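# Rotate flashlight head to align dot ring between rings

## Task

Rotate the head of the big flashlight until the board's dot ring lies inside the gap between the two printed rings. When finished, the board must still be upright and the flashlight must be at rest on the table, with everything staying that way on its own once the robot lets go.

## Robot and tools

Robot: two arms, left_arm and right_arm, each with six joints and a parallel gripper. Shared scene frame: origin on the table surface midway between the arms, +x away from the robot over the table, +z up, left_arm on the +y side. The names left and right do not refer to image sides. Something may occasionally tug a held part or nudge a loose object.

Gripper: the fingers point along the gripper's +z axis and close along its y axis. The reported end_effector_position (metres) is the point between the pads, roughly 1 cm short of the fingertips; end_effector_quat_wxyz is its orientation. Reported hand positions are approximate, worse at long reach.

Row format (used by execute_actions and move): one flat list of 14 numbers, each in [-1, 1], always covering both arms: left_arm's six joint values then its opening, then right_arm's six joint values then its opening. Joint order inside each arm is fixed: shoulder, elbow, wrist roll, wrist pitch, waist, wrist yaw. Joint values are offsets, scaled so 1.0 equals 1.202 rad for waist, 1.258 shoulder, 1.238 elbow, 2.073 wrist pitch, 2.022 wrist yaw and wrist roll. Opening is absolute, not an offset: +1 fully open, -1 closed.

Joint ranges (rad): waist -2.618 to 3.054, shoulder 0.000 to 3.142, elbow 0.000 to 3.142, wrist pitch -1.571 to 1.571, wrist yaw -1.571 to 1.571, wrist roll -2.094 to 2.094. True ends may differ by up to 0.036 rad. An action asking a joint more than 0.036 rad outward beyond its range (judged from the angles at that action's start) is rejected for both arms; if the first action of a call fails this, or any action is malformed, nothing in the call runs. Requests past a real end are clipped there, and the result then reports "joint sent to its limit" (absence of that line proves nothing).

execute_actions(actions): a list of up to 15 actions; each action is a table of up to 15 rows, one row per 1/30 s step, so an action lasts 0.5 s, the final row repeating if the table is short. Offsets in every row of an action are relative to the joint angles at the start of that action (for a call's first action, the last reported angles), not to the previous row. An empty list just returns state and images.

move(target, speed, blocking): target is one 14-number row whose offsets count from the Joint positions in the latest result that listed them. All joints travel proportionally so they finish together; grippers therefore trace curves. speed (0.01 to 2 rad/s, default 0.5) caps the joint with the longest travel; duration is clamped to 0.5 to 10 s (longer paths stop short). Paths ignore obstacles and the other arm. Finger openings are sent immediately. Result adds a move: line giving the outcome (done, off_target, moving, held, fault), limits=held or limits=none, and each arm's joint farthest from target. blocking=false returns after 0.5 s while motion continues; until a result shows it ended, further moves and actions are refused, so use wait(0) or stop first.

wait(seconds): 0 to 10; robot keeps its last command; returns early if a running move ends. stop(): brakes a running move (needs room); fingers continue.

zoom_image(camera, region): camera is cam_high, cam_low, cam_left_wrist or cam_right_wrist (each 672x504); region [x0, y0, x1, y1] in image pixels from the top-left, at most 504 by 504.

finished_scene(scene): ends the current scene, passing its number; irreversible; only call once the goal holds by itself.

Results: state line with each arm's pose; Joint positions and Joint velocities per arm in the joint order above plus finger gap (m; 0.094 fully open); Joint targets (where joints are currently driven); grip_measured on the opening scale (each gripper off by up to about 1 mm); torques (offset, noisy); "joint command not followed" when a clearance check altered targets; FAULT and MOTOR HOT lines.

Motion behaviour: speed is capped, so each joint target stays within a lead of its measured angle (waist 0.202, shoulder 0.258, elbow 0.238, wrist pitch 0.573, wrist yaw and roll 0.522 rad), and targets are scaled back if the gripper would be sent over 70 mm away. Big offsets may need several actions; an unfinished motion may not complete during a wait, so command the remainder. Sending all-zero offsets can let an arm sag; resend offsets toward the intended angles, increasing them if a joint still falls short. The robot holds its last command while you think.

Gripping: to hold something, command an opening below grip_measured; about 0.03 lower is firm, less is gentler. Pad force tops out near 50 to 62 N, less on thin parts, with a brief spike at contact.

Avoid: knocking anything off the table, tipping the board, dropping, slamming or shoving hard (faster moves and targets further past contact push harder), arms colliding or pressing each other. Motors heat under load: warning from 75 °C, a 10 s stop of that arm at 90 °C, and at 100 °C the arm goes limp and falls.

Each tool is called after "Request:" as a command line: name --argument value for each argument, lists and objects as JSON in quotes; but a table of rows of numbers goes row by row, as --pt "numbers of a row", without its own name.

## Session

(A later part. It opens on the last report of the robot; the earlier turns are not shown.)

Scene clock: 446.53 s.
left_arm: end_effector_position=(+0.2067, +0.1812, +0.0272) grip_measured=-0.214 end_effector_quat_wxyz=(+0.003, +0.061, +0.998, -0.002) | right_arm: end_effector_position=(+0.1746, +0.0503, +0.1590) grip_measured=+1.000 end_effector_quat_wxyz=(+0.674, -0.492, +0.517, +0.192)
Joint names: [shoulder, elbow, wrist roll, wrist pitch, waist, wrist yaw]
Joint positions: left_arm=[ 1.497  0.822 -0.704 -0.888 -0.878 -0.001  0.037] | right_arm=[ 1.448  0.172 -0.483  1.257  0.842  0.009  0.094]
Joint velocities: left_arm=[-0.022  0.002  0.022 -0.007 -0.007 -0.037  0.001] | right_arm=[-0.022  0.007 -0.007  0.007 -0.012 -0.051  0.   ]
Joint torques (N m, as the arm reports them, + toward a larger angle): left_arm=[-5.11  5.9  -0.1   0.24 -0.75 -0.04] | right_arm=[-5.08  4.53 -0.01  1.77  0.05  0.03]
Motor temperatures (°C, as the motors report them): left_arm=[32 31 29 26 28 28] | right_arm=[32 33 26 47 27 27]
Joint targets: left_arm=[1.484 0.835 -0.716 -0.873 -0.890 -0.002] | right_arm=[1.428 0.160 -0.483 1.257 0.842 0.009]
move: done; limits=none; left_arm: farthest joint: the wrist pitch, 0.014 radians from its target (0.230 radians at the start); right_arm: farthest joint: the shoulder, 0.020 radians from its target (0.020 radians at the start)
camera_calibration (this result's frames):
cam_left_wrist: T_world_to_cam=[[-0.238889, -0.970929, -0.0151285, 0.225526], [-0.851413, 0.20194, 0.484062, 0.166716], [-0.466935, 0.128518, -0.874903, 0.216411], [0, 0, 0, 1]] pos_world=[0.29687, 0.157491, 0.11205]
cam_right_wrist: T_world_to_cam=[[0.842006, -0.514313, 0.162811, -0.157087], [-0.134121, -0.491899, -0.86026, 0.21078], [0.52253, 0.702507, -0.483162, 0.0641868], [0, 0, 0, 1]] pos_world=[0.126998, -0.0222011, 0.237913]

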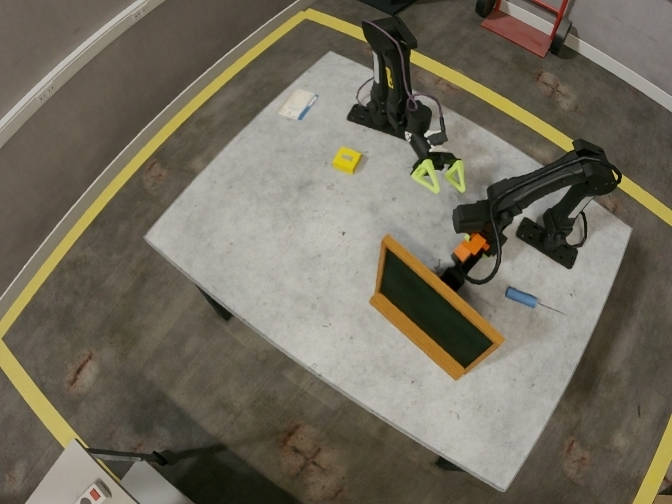

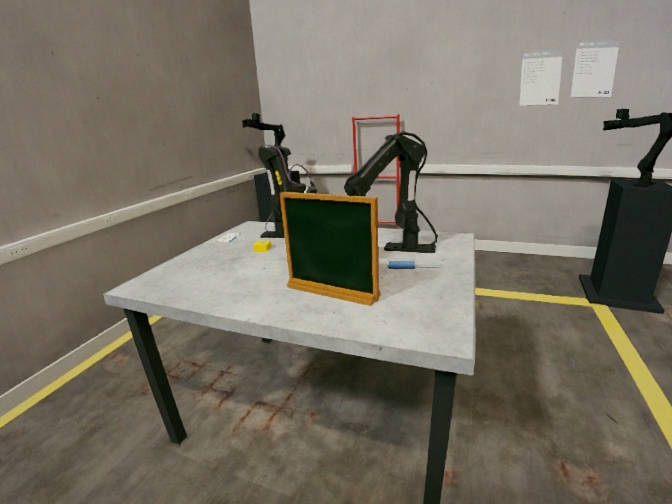

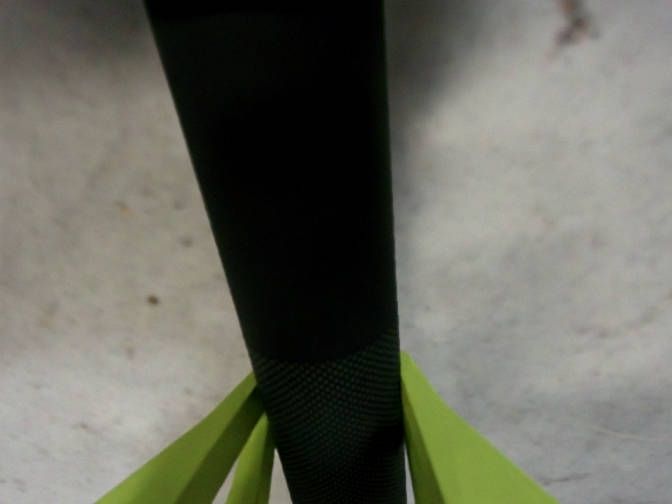

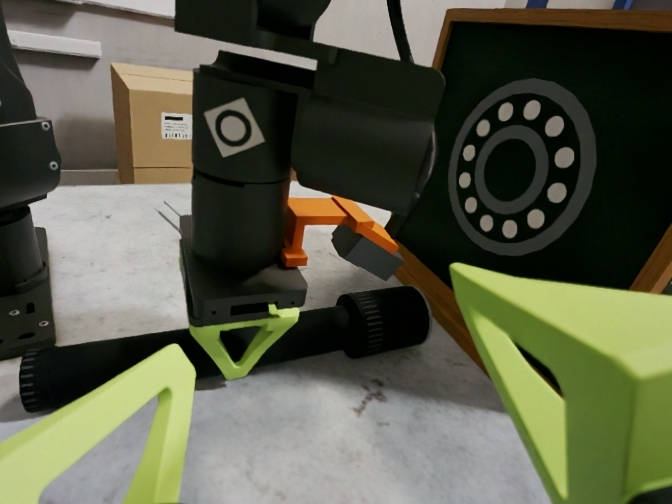

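Lower 2 mm, open slowly, lift away.

Request:
execute_actions --actions '[[[-0.008,0.008,-0.006,0.007,-0.01,0,-0.26,-0.016,-0.01,0,0,0,0,1],[-0.007,0.006,-0.006,0.007,-0.01,0,-0.26,-0.016,-0.01,0,0,0,0,1],[-0.006,0.004,-0.006,0.007,-0.01,0,-0.26,-0.016,-0.01,0,0,0,0,1],[-0.005,0.003,-0.006,0.007,-0.01,0,-0.26,-0.016,-0.01,0,0,0,0,1],[-0.005,0.003,-0.006,0.007,-0.01,0,-0.26,-0.016,-0.01,0,0,0,0,1],[-0.005,0.003,-0.006,0.007,-0.01,0,-0.26,-0.016,-0.01,0,0,0,0,1],[-0.005,0.003,-0.006,0.007,-0.01,0,-0.26,-0.016,-0.01,0,0,0,0,1],[-0.005,0.003,-0.006,0.007,-0.01,0,-0.23,-0.016,-0.01,0,0,0,0,1],[-0.005,0.003,-0.006,0.007,-0.01,0,-0.22,-0.016,-0.01,0,0,0,0,1],[-0.005,0.003,-0.006,0.007,-0.01,0,-0.21,-0.016,-0.01,0,0,0,0,1],[-0.005,0.003,-0.006,0.007,-0.01,0,-0.2,-0.016,-0.01,0,0,0,0,1],[-0.005,0.003,-0.006,0.007,-0.01,0,-0.18,-0.016,-0.01,0,0,0,0,1],[-0.005,0.003,-0.006,0.007,-0.01,0,-0.1,-0.016,-0.01,0,0,0,0,1],[-0.005,0.003,-0.006,0.007,-0.01,0,0.1,-0.016,-0.01,0,0,0,0,1],[-0.005,0.003,-0.006,0.007,-0.01,0,0.4,-0.016,-0.01,0,0,0,0,1]]]'

Request:
move --target '[-0.05,0.16,0,-0.115,0,0,0.6,-0.016,-0.01,0,0,0,0,1]' --speed 0.6

Request:
zoom_image --camera "cam_right_wrist" --region '[420,60,620,270]'

Scene clock: 460.27 s.
left_arm: end_effector_position=(+0.2071, +0.1807, +0.0272) grip_measured=+0.222 end_effector_quat_wxyz=(+0.004, +0.061, +0.998, -0.003) | right_arm: end_effector_position=(+0.1746, +0.0503, +0.1590) grip_measured=+1.000 end_effector_quat_wxyz=(+0.674, -0.492, +0.517, +0.192)
Joint names: [shoulder, elbow, wrist roll, wrist pitch, waist, wrist yaw]
Joint positions: left_arm=[ 1.497  0.822 -0.704 -0.885 -0.878 -0.001  0.057] | right_arm=[ 1.448  0.172 -0.483  1.257  0.842  0.009  0.094]
Joint velocities: left_arm=[-0.007  0.002 -0.037  0.037  0.012 -0.007  0.353] | right_arm=[-0.007 -0.027  0.022 -0.007  0.002  0.022  0.   ]
Joint torques (N m, as the arm reports them, + toward a larger angle): left_arm=[-4.71  5.13 -0.1   0.24 -0.87 -0.03] | right_arm=[-5.03  4.59  0.01  1.77  0.05  0.05]
Motor temperatures (°C, as the motors report them): left_arm=[32 30 29 26 28 28] | right_arm=[32 33 26 47 27 27]
Joint targets: left_arm=[1.491 0.826 -0.716 -0.874 -0.890 -0.001] | right_arm=[1.428 0.160 -0.483 1.257 0.842 0.009]
camera_calibration (this result's frames):
cam_left_wrist: T_world_to_cam=[[-0.238492, -0.971048, -0.0136513, 0.225059], [-0.852363, 0.202565, 0.482125, 0.167331], [-0.465401, 0.126619, -0.875996, 0.216744], [0, 0, 0, 1]] pos_world=[0.297175, 0.157204, 0.112265]
cam_right_wrist: T_world_to_cam=[[0.842006, -0.514313, 0.162811, -0.157087], [-0.134121, -0.491899, -0.86026, 0.21078], [0.52253, 0.702507, -0.483162, 0.0641868], [0, 0, 0, 1]] pos_world=[0.126998, -0.0222011, 0.237913]

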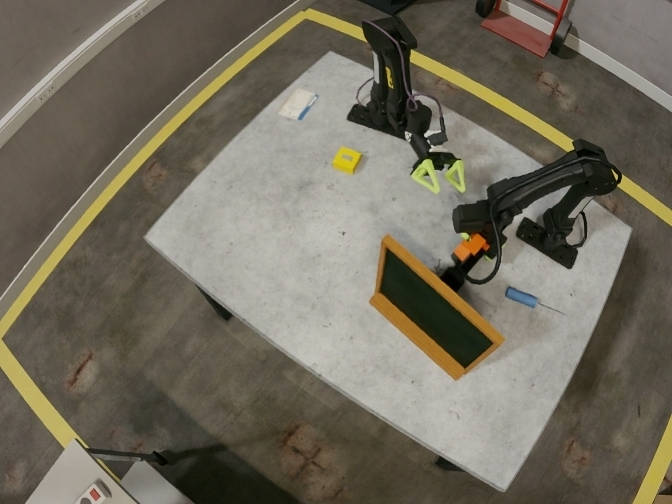

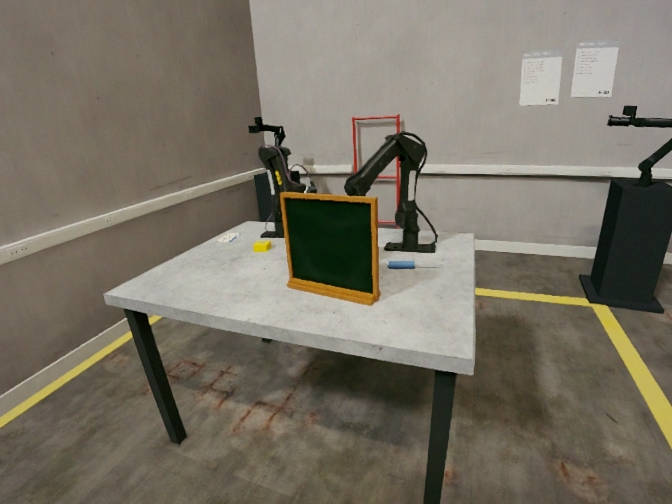

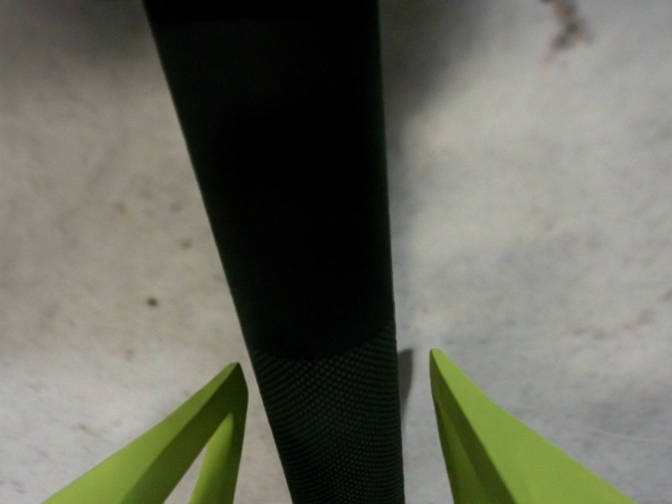

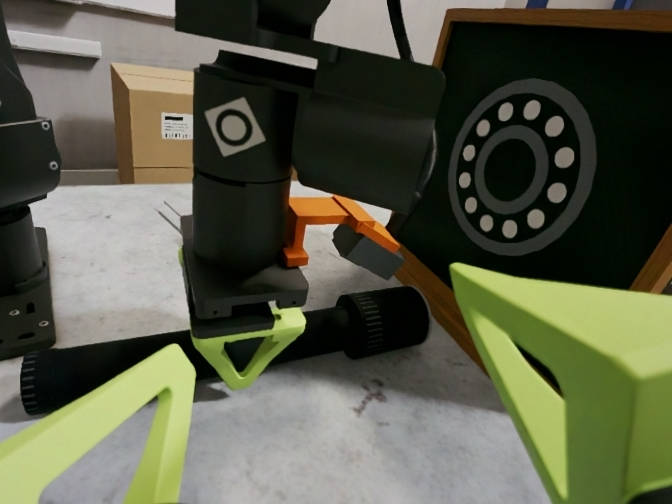

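Scene clock: 461.47 s.
left_arm: end_effector_position=(+0.2100, +0.1776, +0.0789) grip_measured=+0.597 end_effector_quat_wxyz=(+0.002, +0.061, +0.998, -0.001) | right_arm: end_effector_position=(+0.1746, +0.0503, +0.1590) grip_measured=+1.000 end_effector_quat_wxyz=(+0.674, -0.492, +0.517, +0.192)
Joint names: [shoulder, elbow, wrist roll, wrist pitch, waist, wrist yaw]
Joint positions: left_arm=[ 1.451  0.997 -0.704 -1.112 -0.878 -0.001  0.075] | right_arm=[ 1.448  0.172 -0.483  1.257  0.842  0.009  0.094]
Joint velocities: left_arm=[-0.002  0.007 -0.007 -0.022 -0.007 -0.066 -0.001] | right_arm=[ 0.002 -0.007 -0.081  0.066 -0.007 -0.007  0.   ]
Joint torques (N m, as the arm reports them, + toward a larger angle): left_arm=[-5.29  6.7  -0.01 -0.04  0.16 -0.01] | right_arm=[-5.08  4.59  0.01  1.78  0.    0.03]
Motor temperatures (°C, as the motors report them): left_arm=[32 30 29 26 28 28] | right_arm=[32 33 26 47 27 27]
Joint targets: left_arm=[1.434 1.020 -0.704 -1.123 -0.878 -0.001] | right_arm=[1.428 0.160 -0.483 1.257 0.842 0.009]
move: off_target (left_arm); limits=none; left_arm: farthest joint: the elbow, 0.023 radians from its target (0.198 radians at the start); right_arm: farthest joint: the shoulder, 0.020 radians from its target (0.020 radians at the start)
camera_calibration (this result's frames):
cam_left_wrist: T_world_to_cam=[[-0.238551, -0.970984, -0.0168108, 0.223686], [-0.850485, 0.200528, 0.486275, 0.145112], [-0.468795, 0.130299, -0.873644, 0.263628], [0, 0, 0, 1]] pos_world=[0.300364, 0.153746, 0.163513]
cam_right_wrist: T_world_to_cam=[[0.842006, -0.514313, 0.162811, -0.157087], [-0.134121, -0.491899, -0.86026, 0.21078], [0.52253, 0.702507, -0.483162, 0.0641868], [0, 0, 0, 1]] pos_world=[0.126998, -0.0222011, 0.237913]

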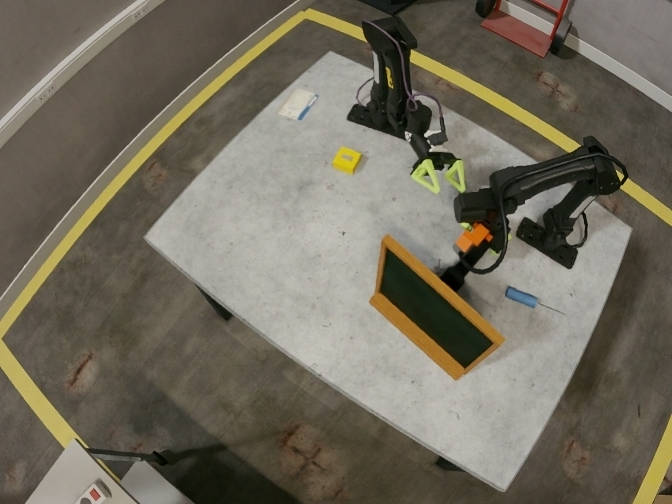

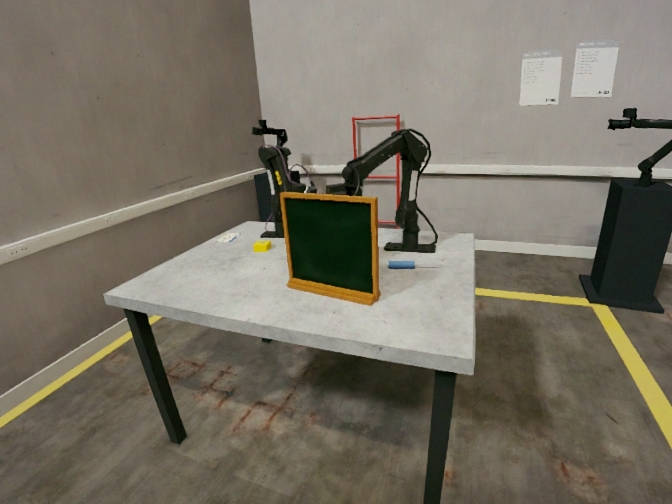

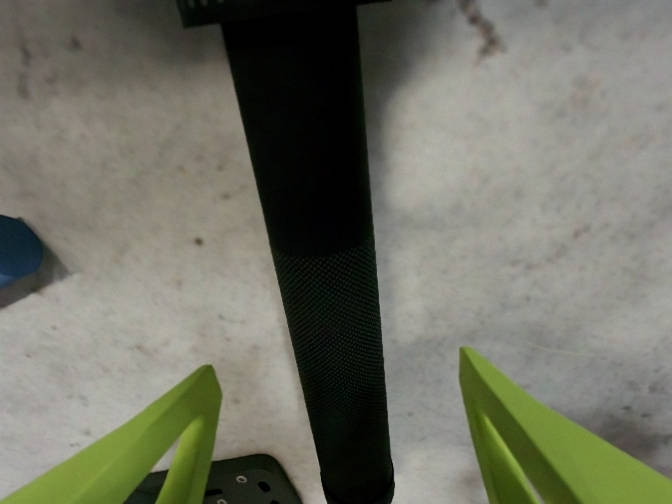

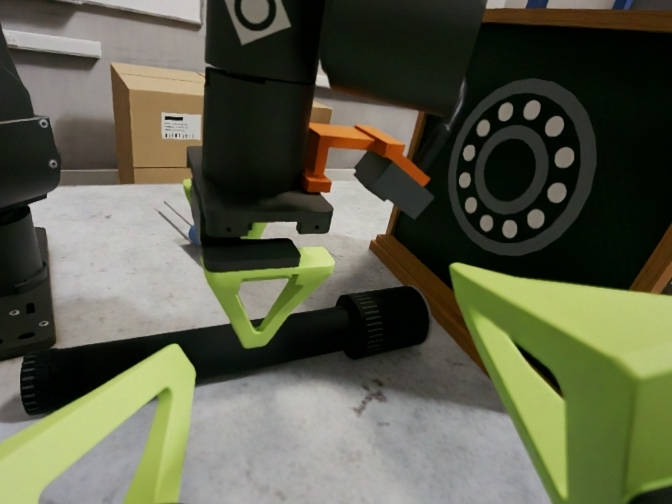

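Region (420, 60, 620, 270) of cam_right_wrist's 672x504 image, scaled by 2.400, with more detail than that image has; it fills the left 480 columns of this view, and the rest is white.

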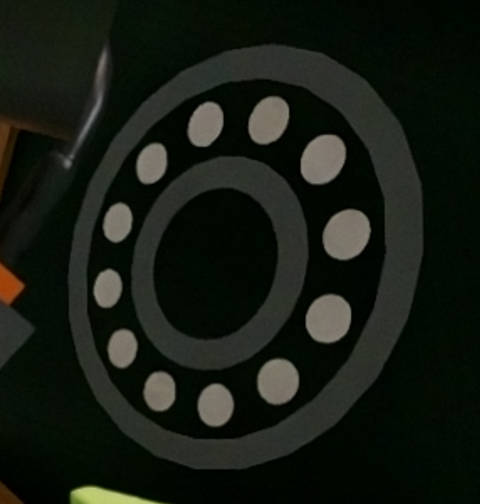

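Request:
execute_actions --actions '[]'

Scene clock: 480.93 s.
left_arm: end_effector_position=(+0.2099, +0.1777, +0.0789) grip_measured=+0.597 end_effector_quat_wxyz=(+0.002, +0.061, +0.998, -0.001) | right_arm: end_effector_position=(+0.1746, +0.0503, +0.1590) grip_measured=+1.000 end_effector_quat_wxyz=(+0.674, -0.492, +0.517, +0.192)
Joint names: [shoulder, elbow, wrist roll, wrist pitch, waist, wrist yaw]
Joint positions: left_arm=[ 1.451  0.997 -0.704 -1.113 -0.878 -0.001  0.075] | right_arm=[ 1.448  0.172 -0.483  1.257  0.842  0.009  0.094]
Joint velocities: left_arm=[ 0.012  0.002 -0.007 -0.022 -0.002 -0.081 -0.   ] | right_arm=[ 0.002 -0.002 -0.022 -0.037 -0.007 -0.066  0.   ]
Joint torques (N m, as the arm reports them, + toward a larger angle): left_arm=[-5.41  6.84 -0.03 -0.03 -0.1  -0.01] | right_arm=[-5.05  4.6  -0.01  1.76  0.14  0.04]
Motor temperatures (°C, as the motors report them): left_arm=[31 30 29 26 28 28] | right_arm=[32 32 26 47 27 27]
Joint targets: left_arm=[1.434 1.020 -0.704 -1.123 -0.878 -0.001] | right_arm=[1.428 0.160 -0.483 1.257 0.842 0.009]
camera_calibration (this result's frames):
cam_left_wrist: T_world_to_cam=[[-0.238556, -0.97098, -0.0170214, 0.223755], [-0.850359, 0.200392, 0.486551, 0.14502], [-0.46902, 0.130544, -0.873486, 0.26358], [0, 0, 0, 1]] pos_world=[0.300321, 0.153792, 0.163483]
cam_right_wrist: T_world_to_cam=[[0.842006, -0.514313, 0.162811, -0.157087], [-0.134121, -0.491899, -0.86026, 0.21078], [0.52253, 0.702507, -0.483162, 0.0641868], [0, 0, 0, 1]] pos_world=[0.126998, -0.0222011, 0.237913]

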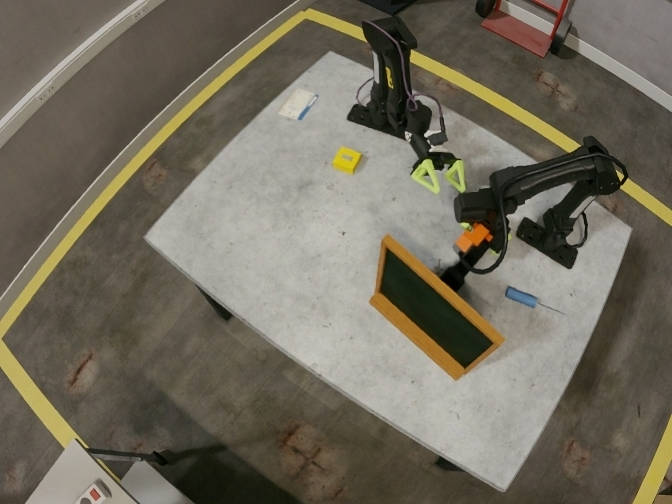

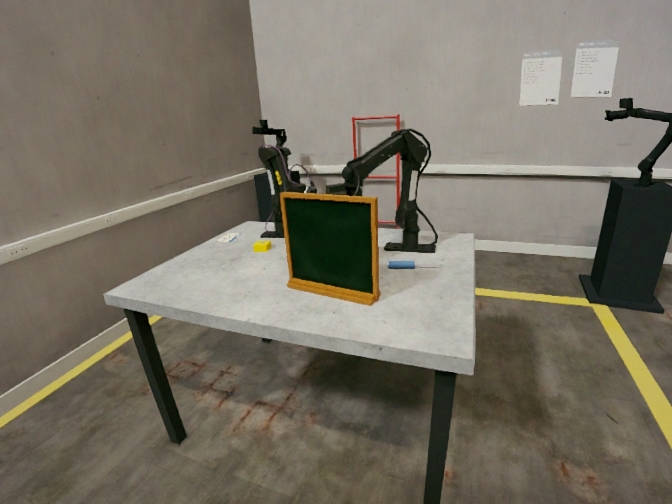

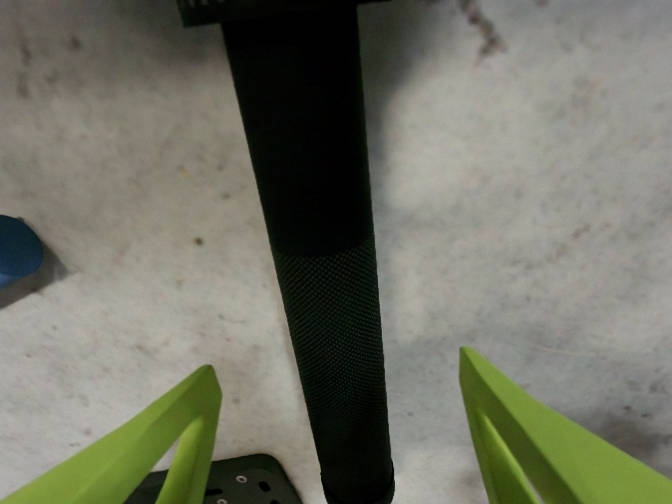

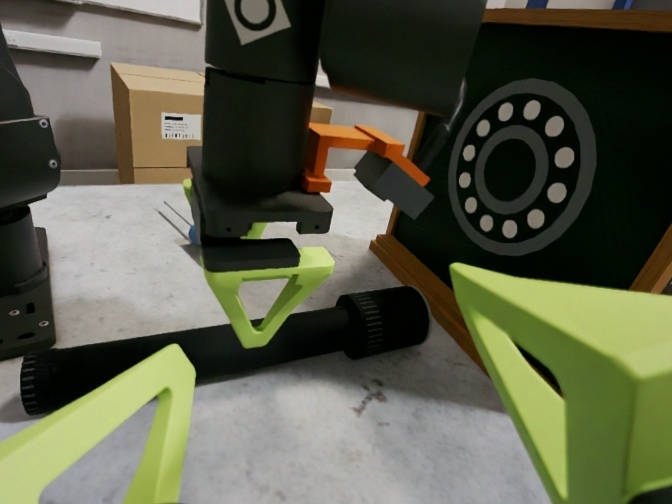

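Request:
finished_scene --scene 1

The scene is finished: the task was done.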